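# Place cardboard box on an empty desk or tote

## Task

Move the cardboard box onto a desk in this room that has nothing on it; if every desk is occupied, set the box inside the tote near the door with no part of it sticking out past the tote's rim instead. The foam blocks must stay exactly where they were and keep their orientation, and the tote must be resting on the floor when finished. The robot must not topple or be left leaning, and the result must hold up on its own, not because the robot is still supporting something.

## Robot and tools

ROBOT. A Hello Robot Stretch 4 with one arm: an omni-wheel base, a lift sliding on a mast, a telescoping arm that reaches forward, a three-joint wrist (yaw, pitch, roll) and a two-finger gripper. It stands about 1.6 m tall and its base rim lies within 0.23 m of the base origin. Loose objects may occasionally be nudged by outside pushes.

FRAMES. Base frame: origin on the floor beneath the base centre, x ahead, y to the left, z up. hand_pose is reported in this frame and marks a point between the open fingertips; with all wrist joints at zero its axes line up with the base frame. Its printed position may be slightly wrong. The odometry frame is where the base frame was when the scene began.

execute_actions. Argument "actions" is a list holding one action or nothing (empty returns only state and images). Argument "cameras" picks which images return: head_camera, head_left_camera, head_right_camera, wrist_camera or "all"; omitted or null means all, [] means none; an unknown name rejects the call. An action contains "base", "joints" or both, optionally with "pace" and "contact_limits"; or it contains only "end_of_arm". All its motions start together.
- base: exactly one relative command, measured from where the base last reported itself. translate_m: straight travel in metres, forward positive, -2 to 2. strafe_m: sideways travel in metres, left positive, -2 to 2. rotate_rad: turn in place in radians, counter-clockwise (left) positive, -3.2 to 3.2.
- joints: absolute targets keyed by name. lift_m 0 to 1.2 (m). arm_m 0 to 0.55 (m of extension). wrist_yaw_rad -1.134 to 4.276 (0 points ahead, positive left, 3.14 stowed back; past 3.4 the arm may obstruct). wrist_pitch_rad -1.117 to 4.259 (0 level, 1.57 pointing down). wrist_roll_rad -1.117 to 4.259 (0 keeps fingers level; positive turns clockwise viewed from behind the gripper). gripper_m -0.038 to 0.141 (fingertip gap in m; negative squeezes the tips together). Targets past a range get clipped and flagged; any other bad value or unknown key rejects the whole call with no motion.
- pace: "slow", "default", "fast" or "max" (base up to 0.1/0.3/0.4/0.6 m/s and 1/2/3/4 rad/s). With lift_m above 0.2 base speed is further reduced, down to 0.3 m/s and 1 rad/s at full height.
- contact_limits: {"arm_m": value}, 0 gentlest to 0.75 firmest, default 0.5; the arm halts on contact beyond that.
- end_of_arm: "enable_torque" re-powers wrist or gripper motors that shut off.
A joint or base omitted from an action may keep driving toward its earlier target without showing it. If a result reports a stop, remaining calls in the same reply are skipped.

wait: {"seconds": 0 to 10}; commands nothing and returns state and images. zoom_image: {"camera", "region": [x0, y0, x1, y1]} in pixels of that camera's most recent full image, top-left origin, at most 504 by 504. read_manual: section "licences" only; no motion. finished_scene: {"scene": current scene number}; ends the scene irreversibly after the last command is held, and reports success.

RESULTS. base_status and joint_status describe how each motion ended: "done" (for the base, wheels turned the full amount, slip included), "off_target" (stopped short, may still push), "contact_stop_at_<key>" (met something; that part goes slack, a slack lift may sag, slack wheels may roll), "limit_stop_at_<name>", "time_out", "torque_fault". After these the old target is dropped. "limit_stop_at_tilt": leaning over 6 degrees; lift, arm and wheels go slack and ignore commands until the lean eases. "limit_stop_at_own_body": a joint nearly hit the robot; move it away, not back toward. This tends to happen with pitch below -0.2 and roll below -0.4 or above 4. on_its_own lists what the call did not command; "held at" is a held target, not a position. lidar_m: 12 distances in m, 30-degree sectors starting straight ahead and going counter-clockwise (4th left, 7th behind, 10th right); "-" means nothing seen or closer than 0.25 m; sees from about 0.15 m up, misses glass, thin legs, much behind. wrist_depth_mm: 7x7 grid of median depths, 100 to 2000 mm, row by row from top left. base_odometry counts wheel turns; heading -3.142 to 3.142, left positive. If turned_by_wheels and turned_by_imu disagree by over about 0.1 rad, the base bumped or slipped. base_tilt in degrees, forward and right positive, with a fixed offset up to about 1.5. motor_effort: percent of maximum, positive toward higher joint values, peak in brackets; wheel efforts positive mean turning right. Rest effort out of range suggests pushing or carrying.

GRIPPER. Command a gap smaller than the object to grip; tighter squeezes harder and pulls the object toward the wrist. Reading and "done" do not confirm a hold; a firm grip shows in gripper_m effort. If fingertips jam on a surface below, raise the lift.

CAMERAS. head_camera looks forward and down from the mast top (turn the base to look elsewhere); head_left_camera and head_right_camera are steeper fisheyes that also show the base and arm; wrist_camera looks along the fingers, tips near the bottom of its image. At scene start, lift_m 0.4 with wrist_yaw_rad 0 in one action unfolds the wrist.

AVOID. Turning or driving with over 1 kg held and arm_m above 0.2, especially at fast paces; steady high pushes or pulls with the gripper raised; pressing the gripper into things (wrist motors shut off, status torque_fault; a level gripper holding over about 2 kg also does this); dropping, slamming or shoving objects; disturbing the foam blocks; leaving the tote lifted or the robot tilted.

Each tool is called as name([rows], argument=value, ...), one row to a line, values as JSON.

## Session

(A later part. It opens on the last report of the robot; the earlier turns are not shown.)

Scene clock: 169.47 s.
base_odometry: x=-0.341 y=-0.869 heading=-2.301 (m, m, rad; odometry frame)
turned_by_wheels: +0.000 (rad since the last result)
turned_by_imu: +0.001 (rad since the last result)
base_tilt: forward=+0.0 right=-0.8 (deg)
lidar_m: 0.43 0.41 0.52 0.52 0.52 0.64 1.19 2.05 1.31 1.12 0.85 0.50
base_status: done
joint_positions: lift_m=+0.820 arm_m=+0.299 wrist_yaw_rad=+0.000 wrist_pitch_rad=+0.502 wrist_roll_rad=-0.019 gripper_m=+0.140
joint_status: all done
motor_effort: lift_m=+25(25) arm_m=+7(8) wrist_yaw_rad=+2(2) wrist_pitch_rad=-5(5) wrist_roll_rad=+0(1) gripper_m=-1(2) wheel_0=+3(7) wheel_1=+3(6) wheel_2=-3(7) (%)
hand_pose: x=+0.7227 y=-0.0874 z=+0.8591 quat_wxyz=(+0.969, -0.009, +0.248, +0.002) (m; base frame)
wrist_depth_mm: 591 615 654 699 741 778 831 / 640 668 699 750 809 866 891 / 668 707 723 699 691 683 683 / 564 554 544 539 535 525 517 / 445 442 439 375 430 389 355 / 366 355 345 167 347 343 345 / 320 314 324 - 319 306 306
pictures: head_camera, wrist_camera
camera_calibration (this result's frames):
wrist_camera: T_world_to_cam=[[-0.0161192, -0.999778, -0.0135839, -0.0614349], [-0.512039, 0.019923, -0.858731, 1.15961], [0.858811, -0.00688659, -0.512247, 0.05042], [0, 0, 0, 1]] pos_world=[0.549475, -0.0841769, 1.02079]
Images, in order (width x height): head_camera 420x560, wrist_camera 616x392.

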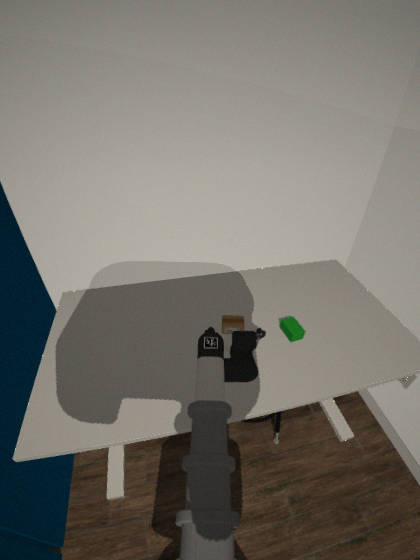

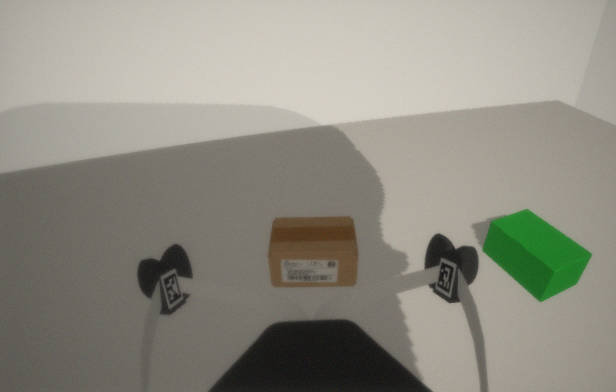

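execute_actions([
  {"joints": {"arm_m": 0.44}},
], cameras=[])

execute_actions([
  {"joints": {"lift_m": 0.75}, "pace": "slow"},
], cameras=["head_camera", "wrist_camera"])

Scene clock: 180.00 s.
base_odometry: x=-0.341 y=-0.869 heading=-2.301 (m, m, rad; odometry frame)
turned_by_wheels: +0.000 (rad since the last result)
turned_by_imu: +0.001 (rad since the last result)
base_tilt: forward=+0.0 right=-0.7 (deg)
lidar_m: 0.40 0.41 0.51 0.53 0.54 0.65 1.21 2.09 1.30 1.14 0.86 0.50
base_status: not commanded
joint_positions: lift_m=+0.820 arm_m=+0.439 wrist_yaw_rad=+0.000 wrist_pitch_rad=+0.502 wrist_roll_rad=-0.019 gripper_m=+0.140
joint_status: all done
motor_effort: lift_m=+24(24) arm_m=+6(7) wrist_yaw_rad=+2(2) wrist_pitch_rad=-7(4) wrist_roll_rad=+0(0) gripper_m=-3(1) wheel_0=+3(3) wheel_1=+3(3) wheel_2=-2(2) (%)
hand_pose: x=+0.8627 y=-0.0874 z=+0.8591 quat_wxyz=(+0.969, -0.009, +0.248, +0.002) (m; base frame)
wrist_depth_mm: 484 508 539 569 603 634 683 / 512 544 574 609 647 699 741 / 554 585 621 661 691 683 676 / 569 549 544 535 530 525 517 / 442 442 439 436 430 410 418 / 366 355 343 167 345 343 349 / 320 314 324 - 317 306 300
pictures: none
No camera images: the call's "cameras" was empty. Leave "cameras" out to get every camera's image.

Scene clock: 181.47 s.
base_odometry: x=-0.341 y=-0.869 heading=-2.301 (m, m, rad; odometry frame)
turned_by_wheels: +0.000 (rad since the last result)
turned_by_imu: +0.000 (rad since the last result)
base_tilt: forward=+0.0 right=-0.8 (deg)
lidar_m: 0.42 0.42 0.51 0.52 0.54 0.64 1.20 2.01 1.31 1.13 0.84 0.49
base_status: not commanded
joint_positions: lift_m=+0.750 arm_m=+0.439 wrist_yaw_rad=+0.000 wrist_pitch_rad=+0.502 wrist_roll_rad=-0.019 gripper_m=+0.140
joint_status: all done
motor_effort: lift_m=+17(22) arm_m=+6(7) wrist_yaw_rad=+2(2) wrist_pitch_rad=-7(6) wrist_roll_rad=+0(0) gripper_m=-2(0) wheel_0=+3(3) wheel_1=+3(3) wheel_2=-3(3) (%)
hand_pose: x=+0.8627 y=-0.0874 z=+0.7897 quat_wxyz=(+0.969, -0.009, +0.248, +0.002) (m; base frame)
wrist_depth_mm: 477 504 539 564 603 640 683 / 508 539 580 609 654 691 723 / 544 559 544 539 525 521 521 / 427 421 415 410 404 402 397 / 338 338 332 332 329 312 319 / 279 271 233 168 215 262 266 / 245 239 239 - 241 234 -
pictures: head_camera, wrist_camera
camera_calibration (this result's frames):
wrist_camera: T_world_to_cam=[[-0.0161976, -0.999777, -0.0135829, -0.0600737], [-0.51209, 0.0199627, -0.8587, 1.17172], [0.858779, -0.00695319, -0.512299, -0.10529], [0, 0, 0, 1]] pos_world=[0.689477, -0.0841831, 0.951404]
Images, in order (width x height): head_camera 420x560, wrist_camera 616x392.

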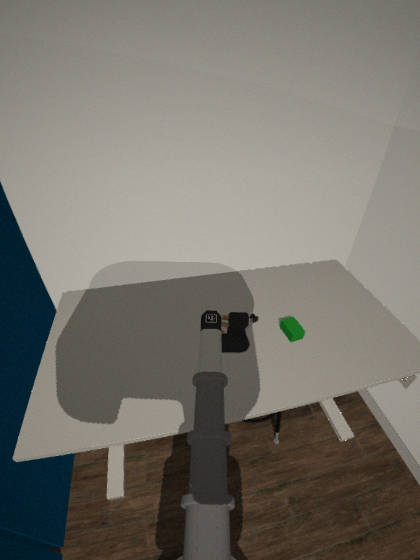

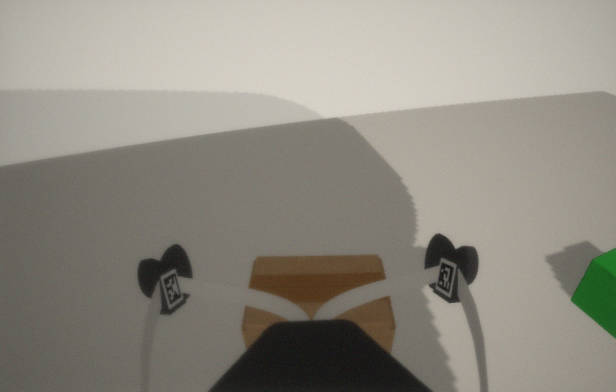

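execute_actions([
  {"joints": {"lift_m": 0.735}, "pace": "slow"},
], cameras=[])

execute_actions([
  {"joints": {"gripper_m": 0.05}},
], cameras=["head_camera", "wrist_camera"])

Scene clock: 190.93 s.
base_odometry: x=-0.341 y=-0.869 heading=-2.301 (m, m, rad; odometry frame)
turned_by_wheels: +0.000 (rad since the last result)
turned_by_imu: +0.001 (rad since the last result)
base_tilt: forward=+0.0 right=-0.8 (deg)
lidar_m: 0.44 0.42 0.51 0.53 0.54 0.65 1.16 2.06 1.32 1.13 0.82 0.51
base_status: not commanded
joint_positions: lift_m=+0.735 arm_m=+0.439 wrist_yaw_rad=+0.000 wrist_pitch_rad=+0.502 wrist_roll_rad=-0.019 gripper_m=+0.140
joint_status: all done
motor_effort: lift_m=+17(16) arm_m=+6(6) wrist_yaw_rad=+2(2) wrist_pitch_rad=-5(9) wrist_roll_rad=+0(0) gripper_m=-1(1) wheel_0=+3(3) wheel_1=+3(3) wheel_2=-2(3) (%)
hand_pose: x=+0.8627 y=-0.0874 z=+0.7748 quat_wxyz=(+0.969, -0.009, +0.248, +0.002) (m; base frame)
wrist_depth_mm: 484 504 539 569 603 640 683 / 508 539 580 609 634 661 707 / 539 525 508 500 496 484 484 / 399 394 389 382 379 375 370 / 315 314 312 236 286 291 298 / 260 253 213 167 206 244 248 / 229 223 223 - 225 218 -
pictures: none
No camera images: the call's "cameras" was empty. Leave "cameras" out to get every camera's image.

Scene clock: 192.83 s.
base_odometry: x=-0.341 y=-0.869 heading=-2.301 (m, m, rad; odometry frame)
turned_by_wheels: +0.000 (rad since the last result)
turned_by_imu: +0.000 (rad since the last result)
base_tilt: forward=+0.0 right=-0.7 (deg)
lidar_m: 0.43 0.41 0.49 0.54 0.51 0.67 1.23 2.06 1.28 1.14 0.84 0.51
base_status: not commanded
joint_positions: lift_m=+0.735 arm_m=+0.439 wrist_yaw_rad=+0.000 wrist_pitch_rad=+0.503 wrist_roll_rad=-0.019 gripper_m=+0.050
joint_status: all done
motor_effort: lift_m=+16(17) arm_m=+7(6) wrist_yaw_rad=+2(2) wrist_pitch_rad=-7(8) wrist_roll_rad=+0(1) gripper_m=-20(15) wheel_0=+3(3) wheel_1=+3(3) wheel_2=-2(3) (%)
hand_pose: x=+0.8626 y=-0.0874 z=+0.7746 quat_wxyz=(+0.969, -0.009, +0.249, +0.002) (m; base frame)
wrist_depth_mm: 480 508 535 569 603 640 676 / 508 544 574 621 647 668 707 / 530 521 504 496 488 484 484 / 397 389 384 382 377 373 366 / 314 315 312 227 224 300 296 / 260 252 192 192 196 241 248 / 228 223 223 - 224 216 -
pictures: head_camera, wrist_camera
camera_calibration (this result's frames):
wrist_camera: T_world_to_cam=[[-0.0162783, -0.999775, -0.0135733, -0.060237], [-0.51259, 0.0199999, -0.8584, 1.15887], [0.858479, -0.00701576, -0.512801, -0.112336], [0, 0, 0, 1]] pos_world=[0.689485, -0.0841889, 0.936353]
Images, in order (width x height): head_camera 420x560, wrist_camera 616x392.

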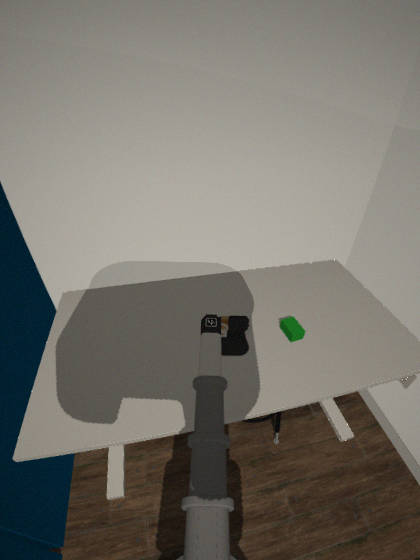

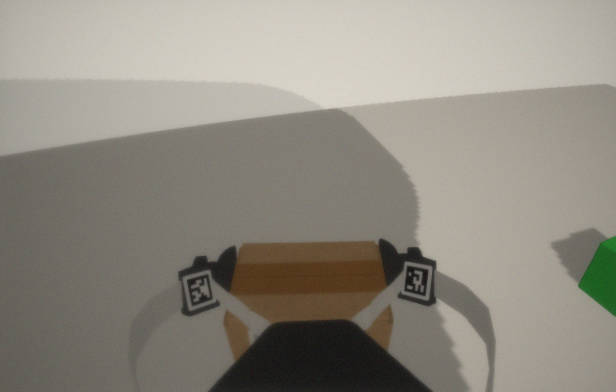

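execute_actions([
  {"joints": {"lift_m": 0.85}, "pace": "slow"},
], cameras=["head_camera", "wrist_camera"])

Scene clock: 199.03 s.
base_odometry: x=-0.341 y=-0.869 heading=-2.301 (m, m, rad; odometry frame)
turned_by_wheels: +0.000 (rad since the last result)
turned_by_imu: +0.001 (rad since the last result)
base_tilt: forward=-0.1 right=-0.7 (deg)
lidar_m: 0.42 0.43 0.50 0.52 0.53 0.64 1.24 2.04 1.28 1.14 0.84 0.49
base_status: not commanded
joint_positions: lift_m=+0.850 arm_m=+0.439 wrist_yaw_rad=+0.000 wrist_pitch_rad=+0.503 wrist_roll_rad=-0.019 gripper_m=+0.050
joint_status: all done
motor_effort: lift_m=+25(25) arm_m=+6(6) wrist_yaw_rad=+2(2) wrist_pitch_rad=-6(6) wrist_roll_rad=+0(0) gripper_m=-19(19) wheel_0=+3(3) wheel_1=+3(3) wheel_2=-3(2) (%)
hand_pose: x=+0.8626 y=-0.0874 z=+0.8889 quat_wxyz=(+0.969, -0.009, +0.249, +0.002) (m; base frame)
wrist_depth_mm: 480 508 535 569 603 640 683 / 512 539 574 615 647 691 741 / 554 580 634 676 707 750 741 / 591 615 603 580 585 574 569 / 488 488 484 227 225 466 459 / 404 394 192 192 196 373 382 / 353 345 345 - 349 338 301
pictures: head_camera, wrist_camera
camera_calibration (this result's frames):
wrist_camera: T_world_to_cam=[[-0.0162796, -0.999775, -0.0135717, -0.058686], [-0.512675, 0.0199999, -0.85835, 1.25701], [0.858428, -0.00701574, -0.512886, -0.0535953], [0, 0, 0, 1]] pos_world=[0.689489, -0.0841889, 1.05067]
Images, in order (width x height): head_camera 420x560, wrist_camera 616x392.

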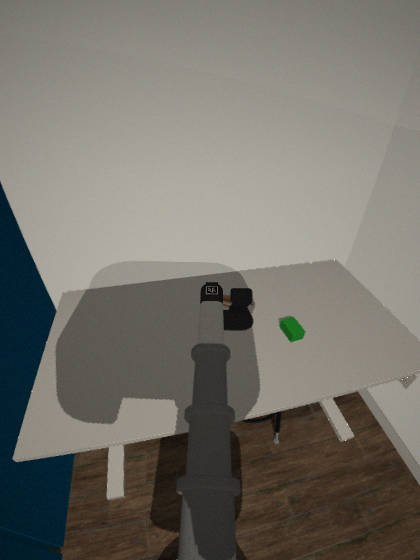

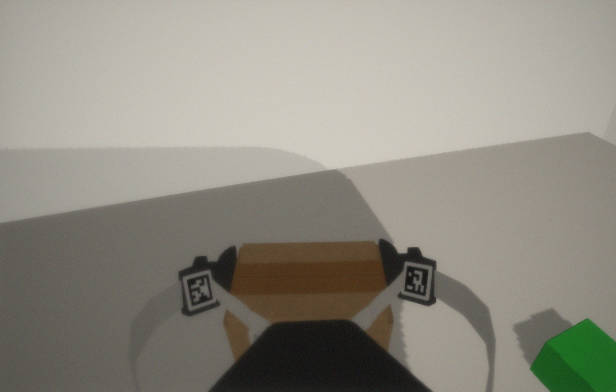

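execute_actions([
  {"base": {"rotate_rad": 0.222}, "joints": {"arm_m": 0.0, "lift_m": 0.87}},
], cameras=[])

execute_actions([
  {"base": {"translate_m": -2.0}},
], cameras=["head_left_camera", "wrist_camera"])

Scene clock: 223.37 s.
base_odometry: x=-0.341 y=-0.869 heading=-2.079 (m, m, rad; odometry frame)
turned_by_wheels: +0.222 (rad since the last result)
turned_by_imu: +0.226 (rad since the last result)
base_tilt: forward=+0.0 right=-0.8 (deg)
lidar_m: 0.40 0.44 0.55 0.51 0.56 0.78 2.47 1.65 1.18 1.12 0.62 0.44
base_status: done
joint_positions: lift_m=+0.870 arm_m=+0.001 wrist_yaw_rad=+0.000 wrist_pitch_rad=+0.503 wrist_roll_rad=-0.019 gripper_m=+0.050
joint_status: all done
motor_effort: lift_m=+25(32) arm_m=-6(7) wrist_yaw_rad=+2(0) wrist_pitch_rad=-8(10) wrist_roll_rad=+0(0) gripper_m=-19(21) wheel_0=-1(8) wheel_1=-2(9) wheel_2=-2(12) (%)
hand_pose: x=+0.4248 y=-0.0874 z=+0.9088 quat_wxyz=(+0.968, -0.009, +0.249, +0.002) (m; base frame)
wrist_depth_mm: 891 891 917 917 917 917 931 / 904 991 976 991 1008 976 991 / 866 854 831 831 820 820 798 / 654 647 640 634 621 615 564 / 521 521 517 227 224 500 488 / 433 418 193 191 196 402 410 / 377 368 368 - 370 359 359
pictures: none
No camera images: the call's "cameras" was empty. Leave "cameras" out to get every camera's image.

Scene clock: 231.53 s.
base_odometry: x=+0.634 y=+0.878 heading=-2.079 (m, m, rad; odometry frame)
turned_by_wheels: +0.000 (rad since the last result)
turned_by_imu: +0.005 (rad since the last result)
base_tilt: forward=+0.0 right=-0.8 (deg)
lidar_m: 2.13 0.77 0.69 2.05 0.74 0.52 0.47 0.47 0.57 0.47 1.22 1.62
base_status: done
joint_positions: lift_m=+0.870 arm_m=+0.001 wrist_yaw_rad=+0.000 wrist_pitch_rad=+0.503 wrist_roll_rad=-0.019 gripper_m=+0.050
joint_status: not commanded
motor_effort: lift_m=+24(25) arm_m=-6(6) wrist_yaw_rad=+3(2) wrist_pitch_rad=-8(9) wrist_roll_rad=+0(0) gripper_m=-20(22) wheel_0=-2(9) wheel_1=-1(5) wheel_2=+2(8) (%)
hand_pose: x=+0.4248 y=-0.0874 z=+0.9089 quat_wxyz=(+0.969, -0.009, +0.249, +0.002) (m; base frame)
wrist_depth_mm: 878 1336 - - - - 1430 / 891 1308 - - - - 1499 / 891 1281 - - - - 1464 / 891 1336 1983 1921 1921 1863 1499 / 878 1308 1576 227 224 1537 1464 / 842 1118 193 192 196 1229 1255 / 854 1078 1160 - 1138 1098 1138
pictures: head_left_camera, wrist_camera
camera_calibration (this result's frames):
wrist_camera: T_world_to_cam=[[-0.0163615, -0.999774, -0.0135664, -0.065531], [-0.512978, 0.0200399, -0.858168, 1.04969], [0.858246, -0.00708162, -0.51319, 0.332815], [0, 0, 0, 1]] pos_world=[0.25176, -0.0841951, 1.07072]
Images, in order (width x height): head_left_camera 420x672, wrist_camera 616x392.

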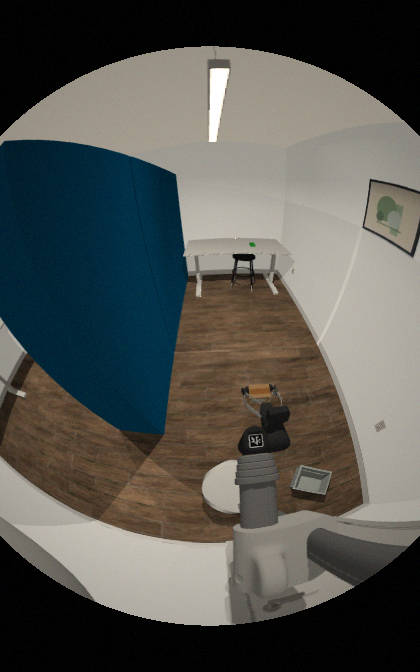

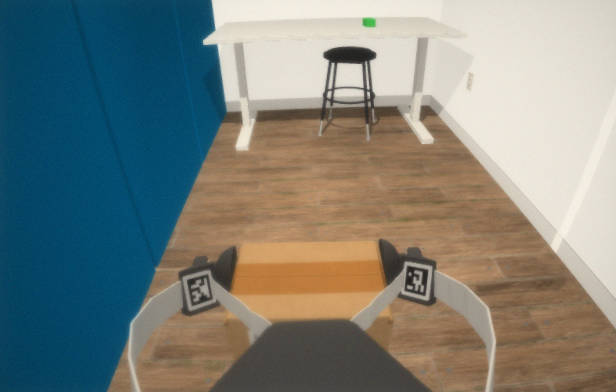

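execute_actions([
  {"base": {"rotate_rad": 1.55}},
], cameras=["head_camera"])

Scene clock: 238.83 s.
base_odometry: x=+0.634 y=+0.878 heading=-0.530 (m, m, rad; odometry frame)
turned_by_wheels: +1.549 (rad since the last result)
turned_by_imu: +1.569 (rad since the last result)
base_tilt: forward=+0.0 right=-0.8 (deg)
lidar_m: 2.15 0.75 0.52 0.43 0.46 0.71 0.57 1.20 1.58 2.34 0.80 0.68
base_status: done
joint_positions: lift_m=+0.870 arm_m=+0.001 wrist_yaw_rad=+0.000 wrist_pitch_rad=+0.503 wrist_roll_rad=-0.019 gripper_m=+0.050
joint_status: not commanded
motor_effort: lift_m=+24(24) arm_m=-6(6) wrist_yaw_rad=+2(2) wrist_pitch_rad=-10(9) wrist_roll_rad=+0(1) gripper_m=-22(19) wheel_0=-4(8) wheel_1=-2(11) wheel_2=-3(12) (%)
hand_pose: x=+0.4248 y=-0.0874 z=+0.9089 quat_wxyz=(+0.969, -0.009, +0.249, +0.002) (m; base frame)
wrist_depth_mm: 878 1308 - - - 627 462 / 891 1366 - - - 647 466 / 891 1308 - - - 661 469 / 878 1308 1983 1921 1921 676 473 / 854 1281 1576 227 224 683 477 / 842 1098 193 191 196 597 500 / 842 1118 1118 - 1060 683 554
pictures: head_camera
Images, in order (width x height): head_camera 420x560.

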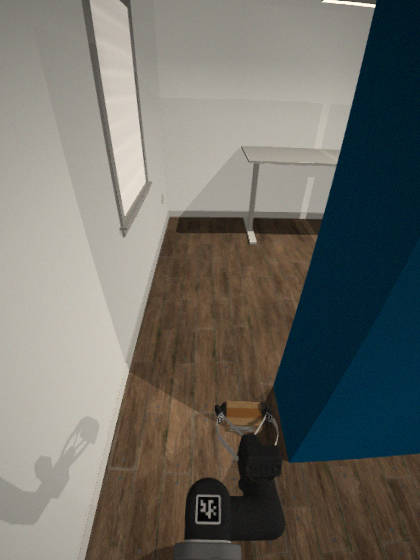

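execute_actions([
  {"base": {"translate_m": 1.6}},
], cameras=[])

execute_actions([
  {"base": {"strafe_m": -0.8}, "joints": {"lift_m": 1.08}},
], cameras=["head_camera", "head_left_camera", "wrist_camera"])

Scene clock: 253.53 s.
base_odometry: x=+2.014 y=+0.069 heading=-0.530 (m, m, rad; odometry frame)
turned_by_wheels: +0.000 (rad since the last result)
turned_by_imu: +0.000 (rad since the last result)
base_tilt: forward=+0.0 right=-0.8 (deg)
lidar_m: 1.34 0.79 0.53 0.50 0.56 0.78 1.96 0.69 0.80 2.07 1.76 1.23
base_status: done
joint_positions: lift_m=+0.870 arm_m=+0.001 wrist_yaw_rad=+0.000 wrist_pitch_rad=+0.503 wrist_roll_rad=-0.019 gripper_m=+0.050
joint_status: not commanded
motor_effort: lift_m=+24(24) arm_m=-6(6) wrist_yaw_rad=+2(2) wrist_pitch_rad=-7(9) wrist_roll_rad=-1(0) gripper_m=-19(21) wheel_0=+3(8) wheel_1=+2(8) wheel_2=-2(17) (%)
hand_pose: x=+0.4248 y=-0.0874 z=+0.9089 quat_wxyz=(+0.969, -0.009, +0.249, +0.002) (m; base frame)
wrist_depth_mm: 960 1464 1576 1618 1618 1308 1661 / 960 1464 1708 1708 1708 1756 1808 / 946 1430 1863 1921 1921 1921 1921 / 946 1397 1983 1983 1863 1921 1921 / 931 1397 1576 227 225 1537 1499 / 917 1182 193 191 195 1255 1281 / 891 1138 1138 - 1160 1098 1098
pictures: none
No camera images: the call's "cameras" was empty. Leave "cameras" out to get every camera's image.

Scene clock: 257.53 s.
base_odometry: x=+1.610 y=-0.621 heading=-0.530 (m, m, rad; odometry frame)
turned_by_wheels: +0.000 (rad since the last result)
turned_by_imu: -0.001 (rad since the last result)
base_tilt: forward=+0.0 right=-0.8 (deg)
lidar_m: 1.17 1.23 1.37 1.30 1.39 0.58 0.53 0.57 0.76 1.57 1.63 1.26
base_status: done
joint_positions: lift_m=+1.080 arm_m=+0.001 wrist_yaw_rad=+0.000 wrist_pitch_rad=+0.503 wrist_roll_rad=-0.019 gripper_m=+0.050
joint_status: all done
motor_effort: lift_m=+24(25) arm_m=-6(6) wrist_yaw_rad=+2(2) wrist_pitch_rad=-8(7) wrist_roll_rad=+1(0) gripper_m=-19(20) wheel_0=+3(11) wheel_1=-3(10) wheel_2=+0(4) (%)
hand_pose: x=+0.4248 y=-0.0874 z=+1.1189 quat_wxyz=(+0.969, -0.009, +0.249, +0.002) (m; base frame)
wrist_depth_mm: 1576 1537 1576 1618 1618 1661 1708 / 1661 1576 1160 1098 1098 1229 1255 / 1863 1863 1863 1921 1863 1921 1983 / 1921 - - - - - - / 1808 1921 1661 227 224 1808 1808 / 1537 1576 193 192 196 1464 1499 / 1397 1366 1366 - 1366 1336 1366
pictures: head_camera, head_left_camera, wrist_camera
camera_calibration (this result's frames):
wrist_camera: T_world_to_cam=[[-0.0162605, -0.999776, -0.0135709, -0.0626934], [-0.512899, 0.0199912, -0.858216, 1.22999], [0.858295, -0.00699454, -0.513109, 0.440496], [0, 0, 0, 1]] pos_world=[0.251763, -0.0841872, 1.28077]
Images, in order (width x height): head_camera 420x560, head_left_camera 420x672, wrist_camera 616x392.

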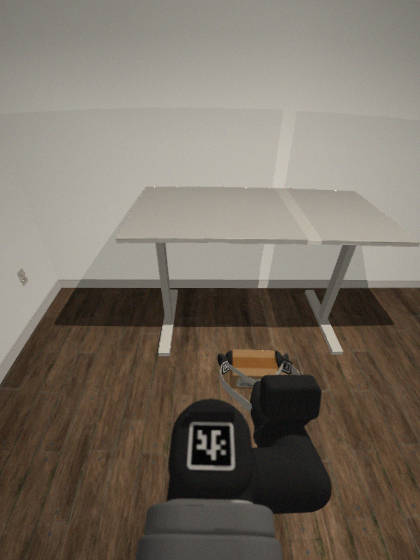

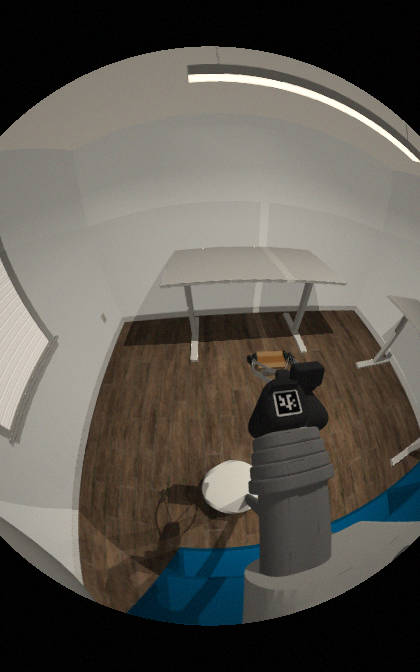

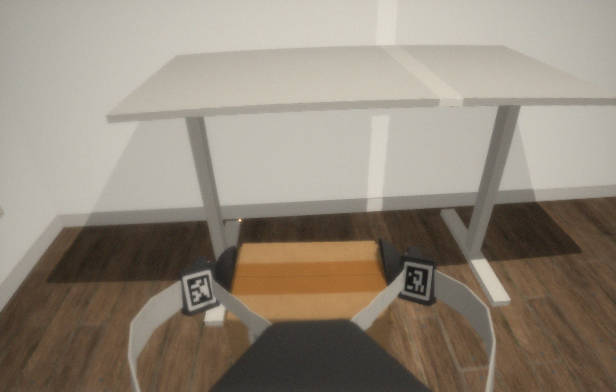

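execute_actions([
  {"base": {"translate_m": 0.5}, "joints": {"lift_m": 1.13}},
], cameras=["head_camera", "head_left_camera", "wrist_camera"])

Scene clock: 271.30 s.
base_odometry: x=+2.041 y=-0.874 heading=-0.530 (m, m, rad; odometry frame)
turned_by_wheels: +0.000 (rad since the last result)
turned_by_imu: +0.001 (rad since the last result)
base_tilt: forward=+0.0 right=-0.7 (deg)
lidar_m: 0.68 0.70 1.41 1.33 1.38 1.12 1.04 1.08 1.44 1.55 1.03 0.73
base_status: done
joint_positions: lift_m=+1.130 arm_m=+0.001 wrist_yaw_rad=+0.000 wrist_pitch_rad=+0.503 wrist_roll_rad=-0.019 gripper_m=+0.050
joint_status: all done
motor_effort: lift_m=+24(27) arm_m=-6(6) wrist_yaw_rad=+2(1) wrist_pitch_rad=-8(7) wrist_roll_rad=-1(0) gripper_m=-20(18) wheel_0=+3(5) wheel_1=+2(9) wheel_2=-3(11) (%)
hand_pose: x=+0.4248 y=-0.0874 z=+1.1689 quat_wxyz=(+0.969, -0.009, +0.249, +0.002) (m; base frame)
wrist_depth_mm: 1118 1138 1138 1182 1160 1205 1182 / 1205 1205 1205 1205 1229 1229 1255 / 1308 931 904 891 878 878 878 / 715 707 691 683 676 668 661 / 615 615 585 226 225 1756 1229 / 1661 1661 193 191 196 1464 1499 / 1430 1397 1336 - 1430 1366 1397
pictures: head_camera, head_left_camera, wrist_camera
camera_calibration (this result's frames):
wrist_camera: T_world_to_cam=[[-0.0162535, -0.999776, -0.0135709, -0.0620169], [-0.512899, 0.0199877, -0.858216, 1.27284], [0.858295, -0.00698856, -0.513109, 0.466124], [0, 0, 0, 1]] pos_world=[0.25176, -0.0841866, 1.33071]
Images, in order (width x height): head_camera 420x560, head_left_camera 420x672, wrist_camera 616x392.

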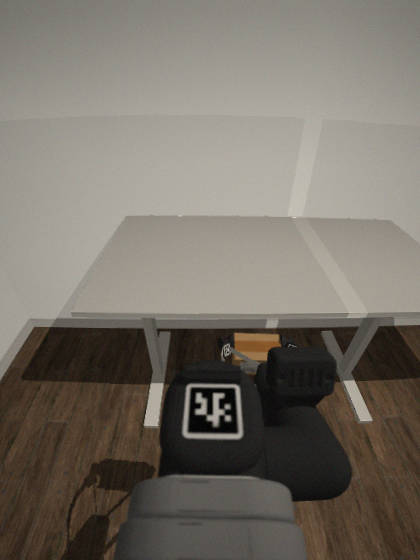

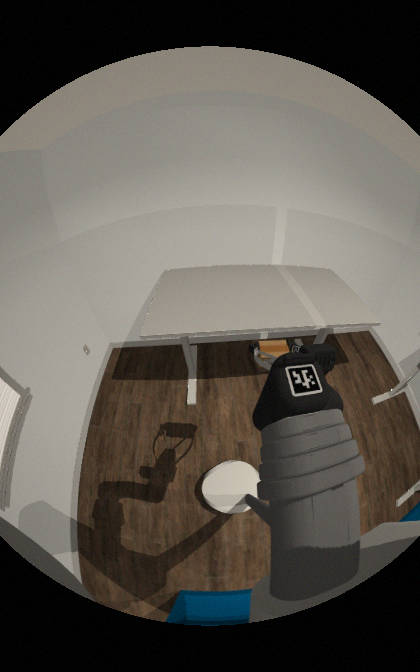

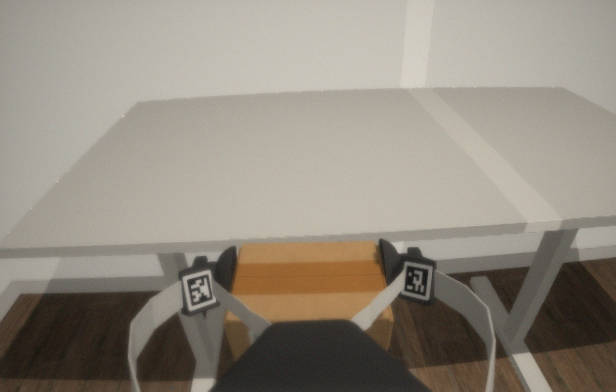

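execute_actions([
  {"joints": {"arm_m": 0.5, "lift_m": 1.06}},
], cameras=[])

execute_actions([
  {"joints": {"lift_m": 1.0}, "pace": "slow"},
], cameras=["head_left_camera", "wrist_camera"])

Scene clock: 281.80 s.
base_odometry: x=+2.041 y=-0.874 heading=-0.530 (m, m, rad; odometry frame)
turned_by_wheels: +0.000 (rad since the last result)
turned_by_imu: +0.001 (rad since the last result)
base_tilt: forward=-0.1 right=-0.8 (deg)
lidar_m: 0.67 0.76 1.41 1.33 1.38 1.12 1.01 1.07 1.43 1.54 1.01 0.72
base_status: not commanded
joint_positions: lift_m=+1.060 arm_m=+0.499 wrist_yaw_rad=+0.000 wrist_pitch_rad=+0.503 wrist_roll_rad=-0.019 gripper_m=+0.050
joint_status: all done
motor_effort: lift_m=+18(22) arm_m=+6(6) wrist_yaw_rad=+1(2) wrist_pitch_rad=-7(7) wrist_roll_rad=-1(1) gripper_m=-23(17) wheel_0=+3(3) wheel_1=+2(2) wheel_2=-3(3) (%)
hand_pose: x=+0.9226 y=-0.0874 z=+1.0995 quat_wxyz=(+0.969, -0.009, +0.249, +0.002) (m; base frame)
wrist_depth_mm: 676 691 699 707 723 723 732 / 723 732 759 759 778 778 788 / 768 759 741 723 715 715 699 / 580 569 564 554 544 539 530 / 459 455 455 226 224 439 430 / 382 366 193 192 196 351 362 / 330 325 325 - 329 317 317
pictures: none
No camera images: the call's "cameras" was empty. Leave "cameras" out to get every camera's image.

Scene clock: 283.17 s.
base_odometry: x=+2.041 y=-0.874 heading=-0.530 (m, m, rad; odometry frame)
turned_by_wheels: +0.000 (rad since the last result)
turned_by_imu: +0.000 (rad since the last result)
base_tilt: forward=+0.0 right=-0.8 (deg)
lidar_m: 0.67 0.73 1.40 1.31 1.37 1.12 1.04 1.06 1.45 1.57 1.05 0.71
base_status: not commanded
joint_positions: lift_m=+1.000 arm_m=+0.499 wrist_yaw_rad=+0.000 wrist_pitch_rad=+0.503 wrist_roll_rad=-0.019 gripper_m=+0.050
joint_status: all done
motor_effort: lift_m=+18(19) arm_m=+6(6) wrist_yaw_rad=+2(1) wrist_pitch_rad=-7(8) wrist_roll_rad=+0(0) gripper_m=-19(20) wheel_0=+3(3) wheel_1=+2(2) wheel_2=-3(3) (%)
hand_pose: x=+0.9226 y=-0.0874 z=+1.0395 quat_wxyz=(+0.969, -0.009, +0.249, +0.002) (m; base frame)
wrist_depth_mm: 691 676 699 707 723 723 723 / 732 732 741 750 759 768 778 / 627 603 597 585 574 569 564 / 462 455 452 442 442 436 430 / 368 366 364 226 224 349 347 / 304 296 193 191 195 282 290 / 265 259 260 - 262 253 -
pictures: head_left_camera, wrist_camera
camera_calibration (this result's frames):
wrist_camera: T_world_to_cam=[[-0.016162, -0.999777, -0.0135734, -0.0557416], [-0.512771, 0.0199418, -0.858294, 1.41707], [0.858373, -0.00691171, -0.512979, -0.0276914], [0, 0, 0, 1]] pos_world=[0.749501, -0.0841795, 1.2013]
Images, in order (width x height): head_left_camera 420x672, wrist_camera 616x392.

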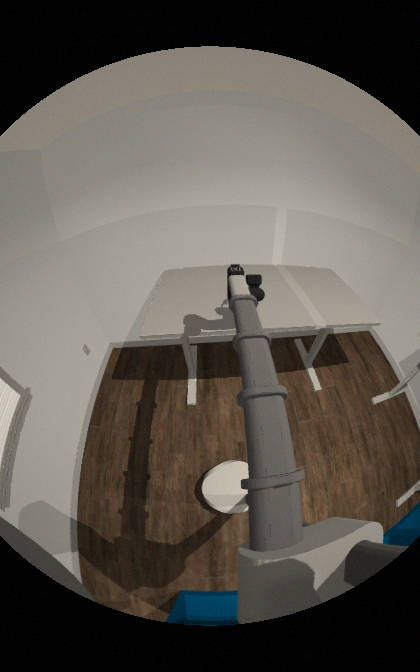

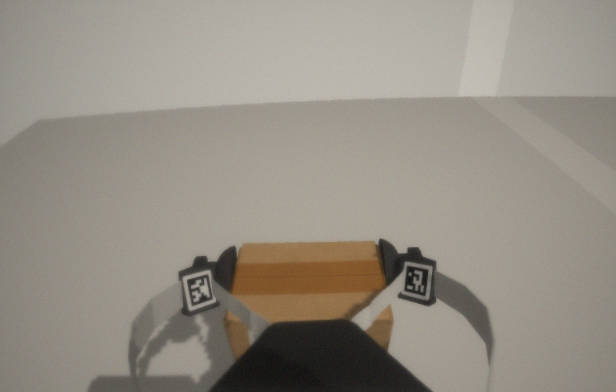

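execute_actions([
  {"joints": {"lift_m": 0.972}, "pace": "slow"},
], cameras=["wrist_camera"])

Scene clock: 289.97 s.
base_odometry: x=+2.041 y=-0.874 heading=-0.530 (m, m, rad; odometry frame)
turned_by_wheels: +0.000 (rad since the last result)
turned_by_imu: +0.001 (rad since the last result)
base_tilt: forward=+0.0 right=-0.7 (deg)
lidar_m: 0.68 0.71 1.39 1.32 1.37 1.12 1.03 1.08 1.45 1.56 1.03 0.71
base_status: not commanded
joint_positions: lift_m=+0.972 arm_m=+0.499 wrist_yaw_rad=+0.000 wrist_pitch_rad=+0.503 wrist_roll_rad=-0.019 gripper_m=+0.050
joint_status: all done
motor_effort: lift_m=+18(23) arm_m=+6(6) wrist_yaw_rad=+1(2) wrist_pitch_rad=-7(7) wrist_roll_rad=+0(1) gripper_m=-20(21) wheel_0=+3(3) wheel_1=+2(2) wheel_2=-3(2) (%)
hand_pose: x=+0.9226 y=-0.0874 z=+1.0115 quat_wxyz=(+0.969, -0.009, +0.249, +0.002) (m; base frame)
wrist_depth_mm: 683 683 691 699 715 715 732 / 715 741 732 741 750 732 750 / 554 535 525 512 508 496 496 / 407 402 399 397 389 387 379 / 325 325 322 226 225 310 306 / 267 260 193 192 196 249 256 / 236 229 229 - 232 224 -
pictures: wrist_camera
camera_calibration (this result's frames):
wrist_camera: T_world_to_cam=[[-0.0161621, -0.999777, -0.0135734, -0.0561214], [-0.512771, 0.0199418, -0.858294, 1.39305], [0.858373, -0.00691177, -0.512979, -0.0420509], [0, 0, 0, 1]] pos_world=[0.749502, -0.0841795, 1.17331]
Images, in order (width x height): wrist_camera 616x392.

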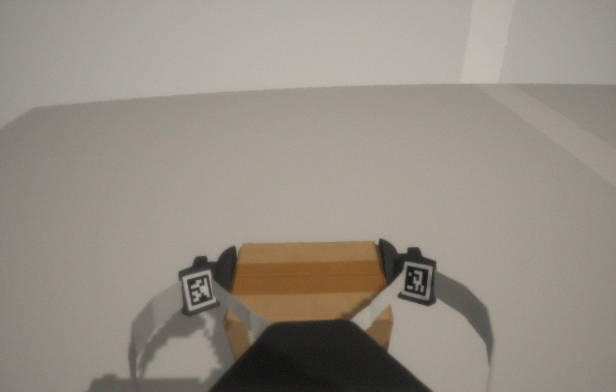

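execute_actions([
  {"joints": {"lift_m": 0.964}, "pace": "slow"},
], cameras=[])

Scene clock: 294.20 s.
base_odometry: x=+2.041 y=-0.874 heading=-0.530 (m, m, rad; odometry frame)
turned_by_wheels: +0.000 (rad since the last result)
turned_by_imu: +0.001 (rad since the last result)
base_tilt: forward=+0.0 right=-0.8 (deg)
lidar_m: 0.65 0.70 1.39 1.32 1.38 1.10 1.03 1.08 1.43 1.54 1.02 0.69
base_status: not commanded
joint_positions: lift_m=+0.964 arm_m=+0.499 wrist_yaw_rad=+0.000 wrist_pitch_rad=+0.503 wrist_roll_rad=-0.019 gripper_m=+0.050
joint_status: all done
motor_effort: lift_m=+18(24) arm_m=+6(6) wrist_yaw_rad=+2(2) wrist_pitch_rad=-7(8) wrist_roll_rad=+0(0) gripper_m=-20(19) wheel_0=+3(3) wheel_1=+2(2) wheel_2=-3(3) (%)
hand_pose: x=+0.9226 y=-0.0874 z=+1.0035 quat_wxyz=(+0.969, -0.009, +0.249, +0.002) (m; base frame)
wrist_depth_mm: 691 691 691 715 715 723 732 / 723 723 732 707 707 707 699 / 535 521 504 496 488 484 480 / 397 389 384 377 373 370 364 / 314 312 309 227 224 300 296 / 257 251 193 192 196 240 246 / 226 220 221 - 223 216 -
pictures: none
No camera images: the call's "cameras" was empty. Leave "cameras" out to get every camera's image.

Matches the contact profile from desk 1. Release.

execute_actions([
  {"joints": {"gripper_m": 0.14}},
], cameras=["wrist_camera"])

execute_actions([
  {"joints": {"lift_m": 1.07}},
], cameras=[])

execute_actions([
  {"joints": {"arm_m": 0.1}},
], cameras=["head_camera", "wrist_camera"])

Scene clock: 299.43 s.
base_odometry: x=+2.041 y=-0.874 heading=-0.530 (m, m, rad; odometry frame)
turned_by_wheels: +0.000 (rad since the last result)
turned_by_imu: +0.001 (rad since the last result)
base_tilt: forward=+0.0 right=-0.7 (deg)
lidar_m: 0.69 0.71 1.43 1.33 1.41 1.07 1.04 1.07 1.48 1.55 1.00 0.72
base_status: not commanded
joint_positions: lift_m=+0.964 arm_m=+0.499 wrist_yaw_rad=+0.000 wrist_pitch_rad=+0.502 wrist_roll_rad=-0.019 gripper_m=+0.140
joint_status: all done
motor_effort: lift_m=+17(17) arm_m=+7(6) wrist_yaw_rad=+2(2) wrist_pitch_rad=-3(7) wrist_roll_rad=+0(0) gripper_m=-1(17) wheel_0=+3(3) wheel_1=+2(2) wheel_2=-3(3) (%)
hand_pose: x=+0.9227 y=-0.0874 z=+1.0037 quat_wxyz=(+0.969, -0.009, +0.248, +0.002) (m; base frame)
wrist_depth_mm: 691 691 691 707 715 715 732 / 723 723 732 741 707 707 723 / 535 521 508 500 492 484 484 / 397 392 384 382 373 373 366 / 314 314 301 234 294 289 297 / 260 250 208 167 206 243 247 / 227 222 222 - 223 216 -
pictures: wrist_camera
camera_calibration (this result's frames):
wrist_camera: T_world_to_cam=[[-0.0161514, -0.999777, -0.0135865, -0.0562223], [-0.512084, 0.0199421, -0.858704, 1.38618], [0.858783, -0.0069118, -0.512292, -0.0472225], [0, 0, 0, 1]] pos_world=[0.749487, -0.0841795, 1.16536]
Images, in order (width x height): wrist_camera 616x392.

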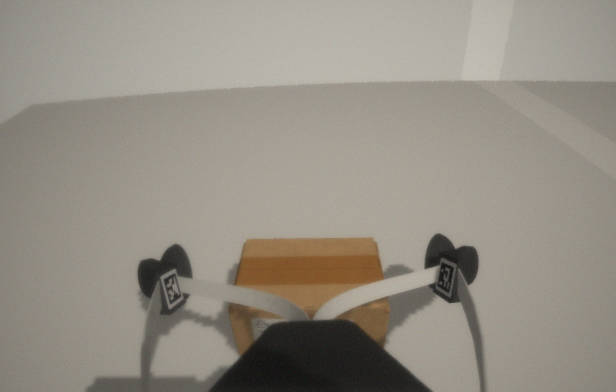

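Scene clock: 300.90 s.
base_odometry: x=+2.041 y=-0.874 heading=-0.530 (m, m, rad; odometry frame)
turned_by_wheels: +0.000 (rad since the last result)
turned_by_imu: +0.000 (rad since the last result)
base_tilt: forward=+0.0 right=-0.8 (deg)
lidar_m: 0.66 0.73 1.42 1.33 1.39 1.13 1.02 1.06 1.44 1.54 1.02 0.70
base_status: not commanded
joint_positions: lift_m=+1.070 arm_m=+0.499 wrist_yaw_rad=+0.000 wrist_pitch_rad=+0.502 wrist_roll_rad=-0.019 gripper_m=+0.140
joint_status: all done
motor_effort: lift_m=+25(25) arm_m=+7(6) wrist_yaw_rad=+2(2) wrist_pitch_rad=-5(4) wrist_roll_rad=+0(0) gripper_m=-1(1) wheel_0=+3(3) wheel_1=+2(2) wheel_2=-3(3) (%)
hand_pose: x=+0.9227 y=-0.0874 z=+1.1091 quat_wxyz=(+0.969, -0.009, +0.248, +0.002) (m; base frame)
wrist_depth_mm: 691 691 707 707 715 723 723 / 723 741 750 768 768 788 788 / 768 788 768 741 741 732 732 / 597 585 580 574 569 559 549 / 473 473 473 466 459 433 445 / 392 379 368 167 370 366 375 / 342 334 345 - 338 327 327
pictures: none
No camera images: the call's "cameras" was empty. Leave "cameras" out to get every camera's image.

Scene clock: 303.20 s.
base_odometry: x=+2.041 y=-0.874 heading=-0.530 (m, m, rad; odometry frame)
turned_by_wheels: +0.000 (rad since the last result)
turned_by_imu: +0.001 (rad since the last result)
base_tilt: forward=+0.0 right=-0.8 (deg)
lidar_m: 0.68 0.74 1.41 1.33 1.37 1.12 1.03 1.07 1.45 1.56 1.01 0.74
base_status: not commanded
joint_positions: lift_m=+1.070 arm_m=+0.101 wrist_yaw_rad=+0.000 wrist_pitch_rad=+0.502 wrist_roll_rad=-0.019 gripper_m=+0.140
joint_status: all done
motor_effort: lift_m=+25(25) arm_m=-6(6) wrist_yaw_rad=+2(1) wrist_pitch_rad=-8(3) wrist_roll_rad=-1(0) gripper_m=+1(1) wheel_0=+3(3) wheel_1=+2(2) wheel_2=-3(3) (%)
hand_pose: x=+0.5249 y=-0.0874 z=+1.1091 quat_wxyz=(+0.969, -0.009, +0.248, +0.002) (m; base frame)
wrist_depth_mm: 1042 1042 1060 1078 1078 1118 1098 / 1118 1098 1098 1078 1078 1078 1060 / 1138 798 759 715 732 732 732 / 597 591 585 580 564 559 554 / 492 488 492 504 484 488 1042 / 1576 1499 1499 167 1537 1499 1182 / 1366 1366 1308 - 1366 1308 1281
pictures: head_camera, wrist_camera
camera_calibration (this result's frames):
wrist_camera: T_world_to_cam=[[-0.0163309, -0.999774, -0.013582, -0.0611708], [-0.512318, 0.0200321, -0.858562, 1.27291], [0.858641, -0.00706281, -0.512529, 0.348677], [0, 0, 0, 1]] pos_world=[0.351749, -0.0841935, 1.27075]
Images, in order (width x height): head_camera 420x560, wrist_camera 616x392.

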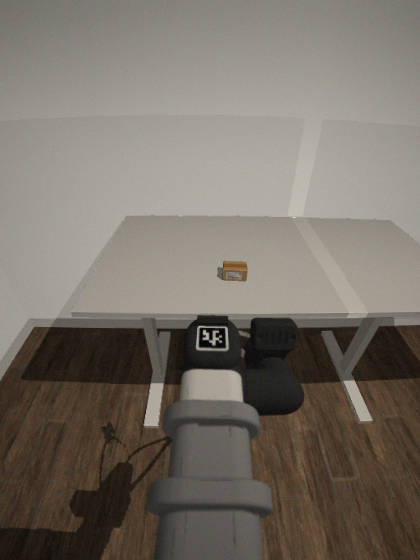

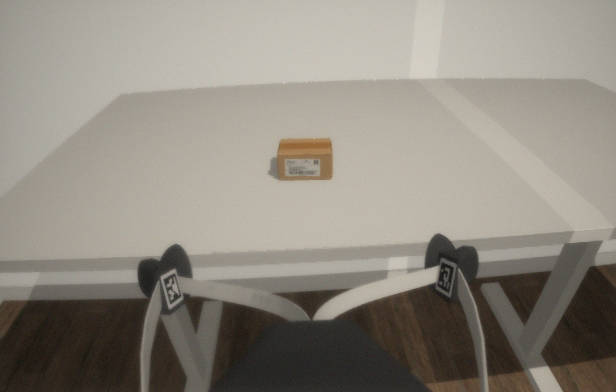

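The box is on the empty desk, the tote and foam blocks untouched.

finished_scene(scene=1)

The scene is finished: the task was done.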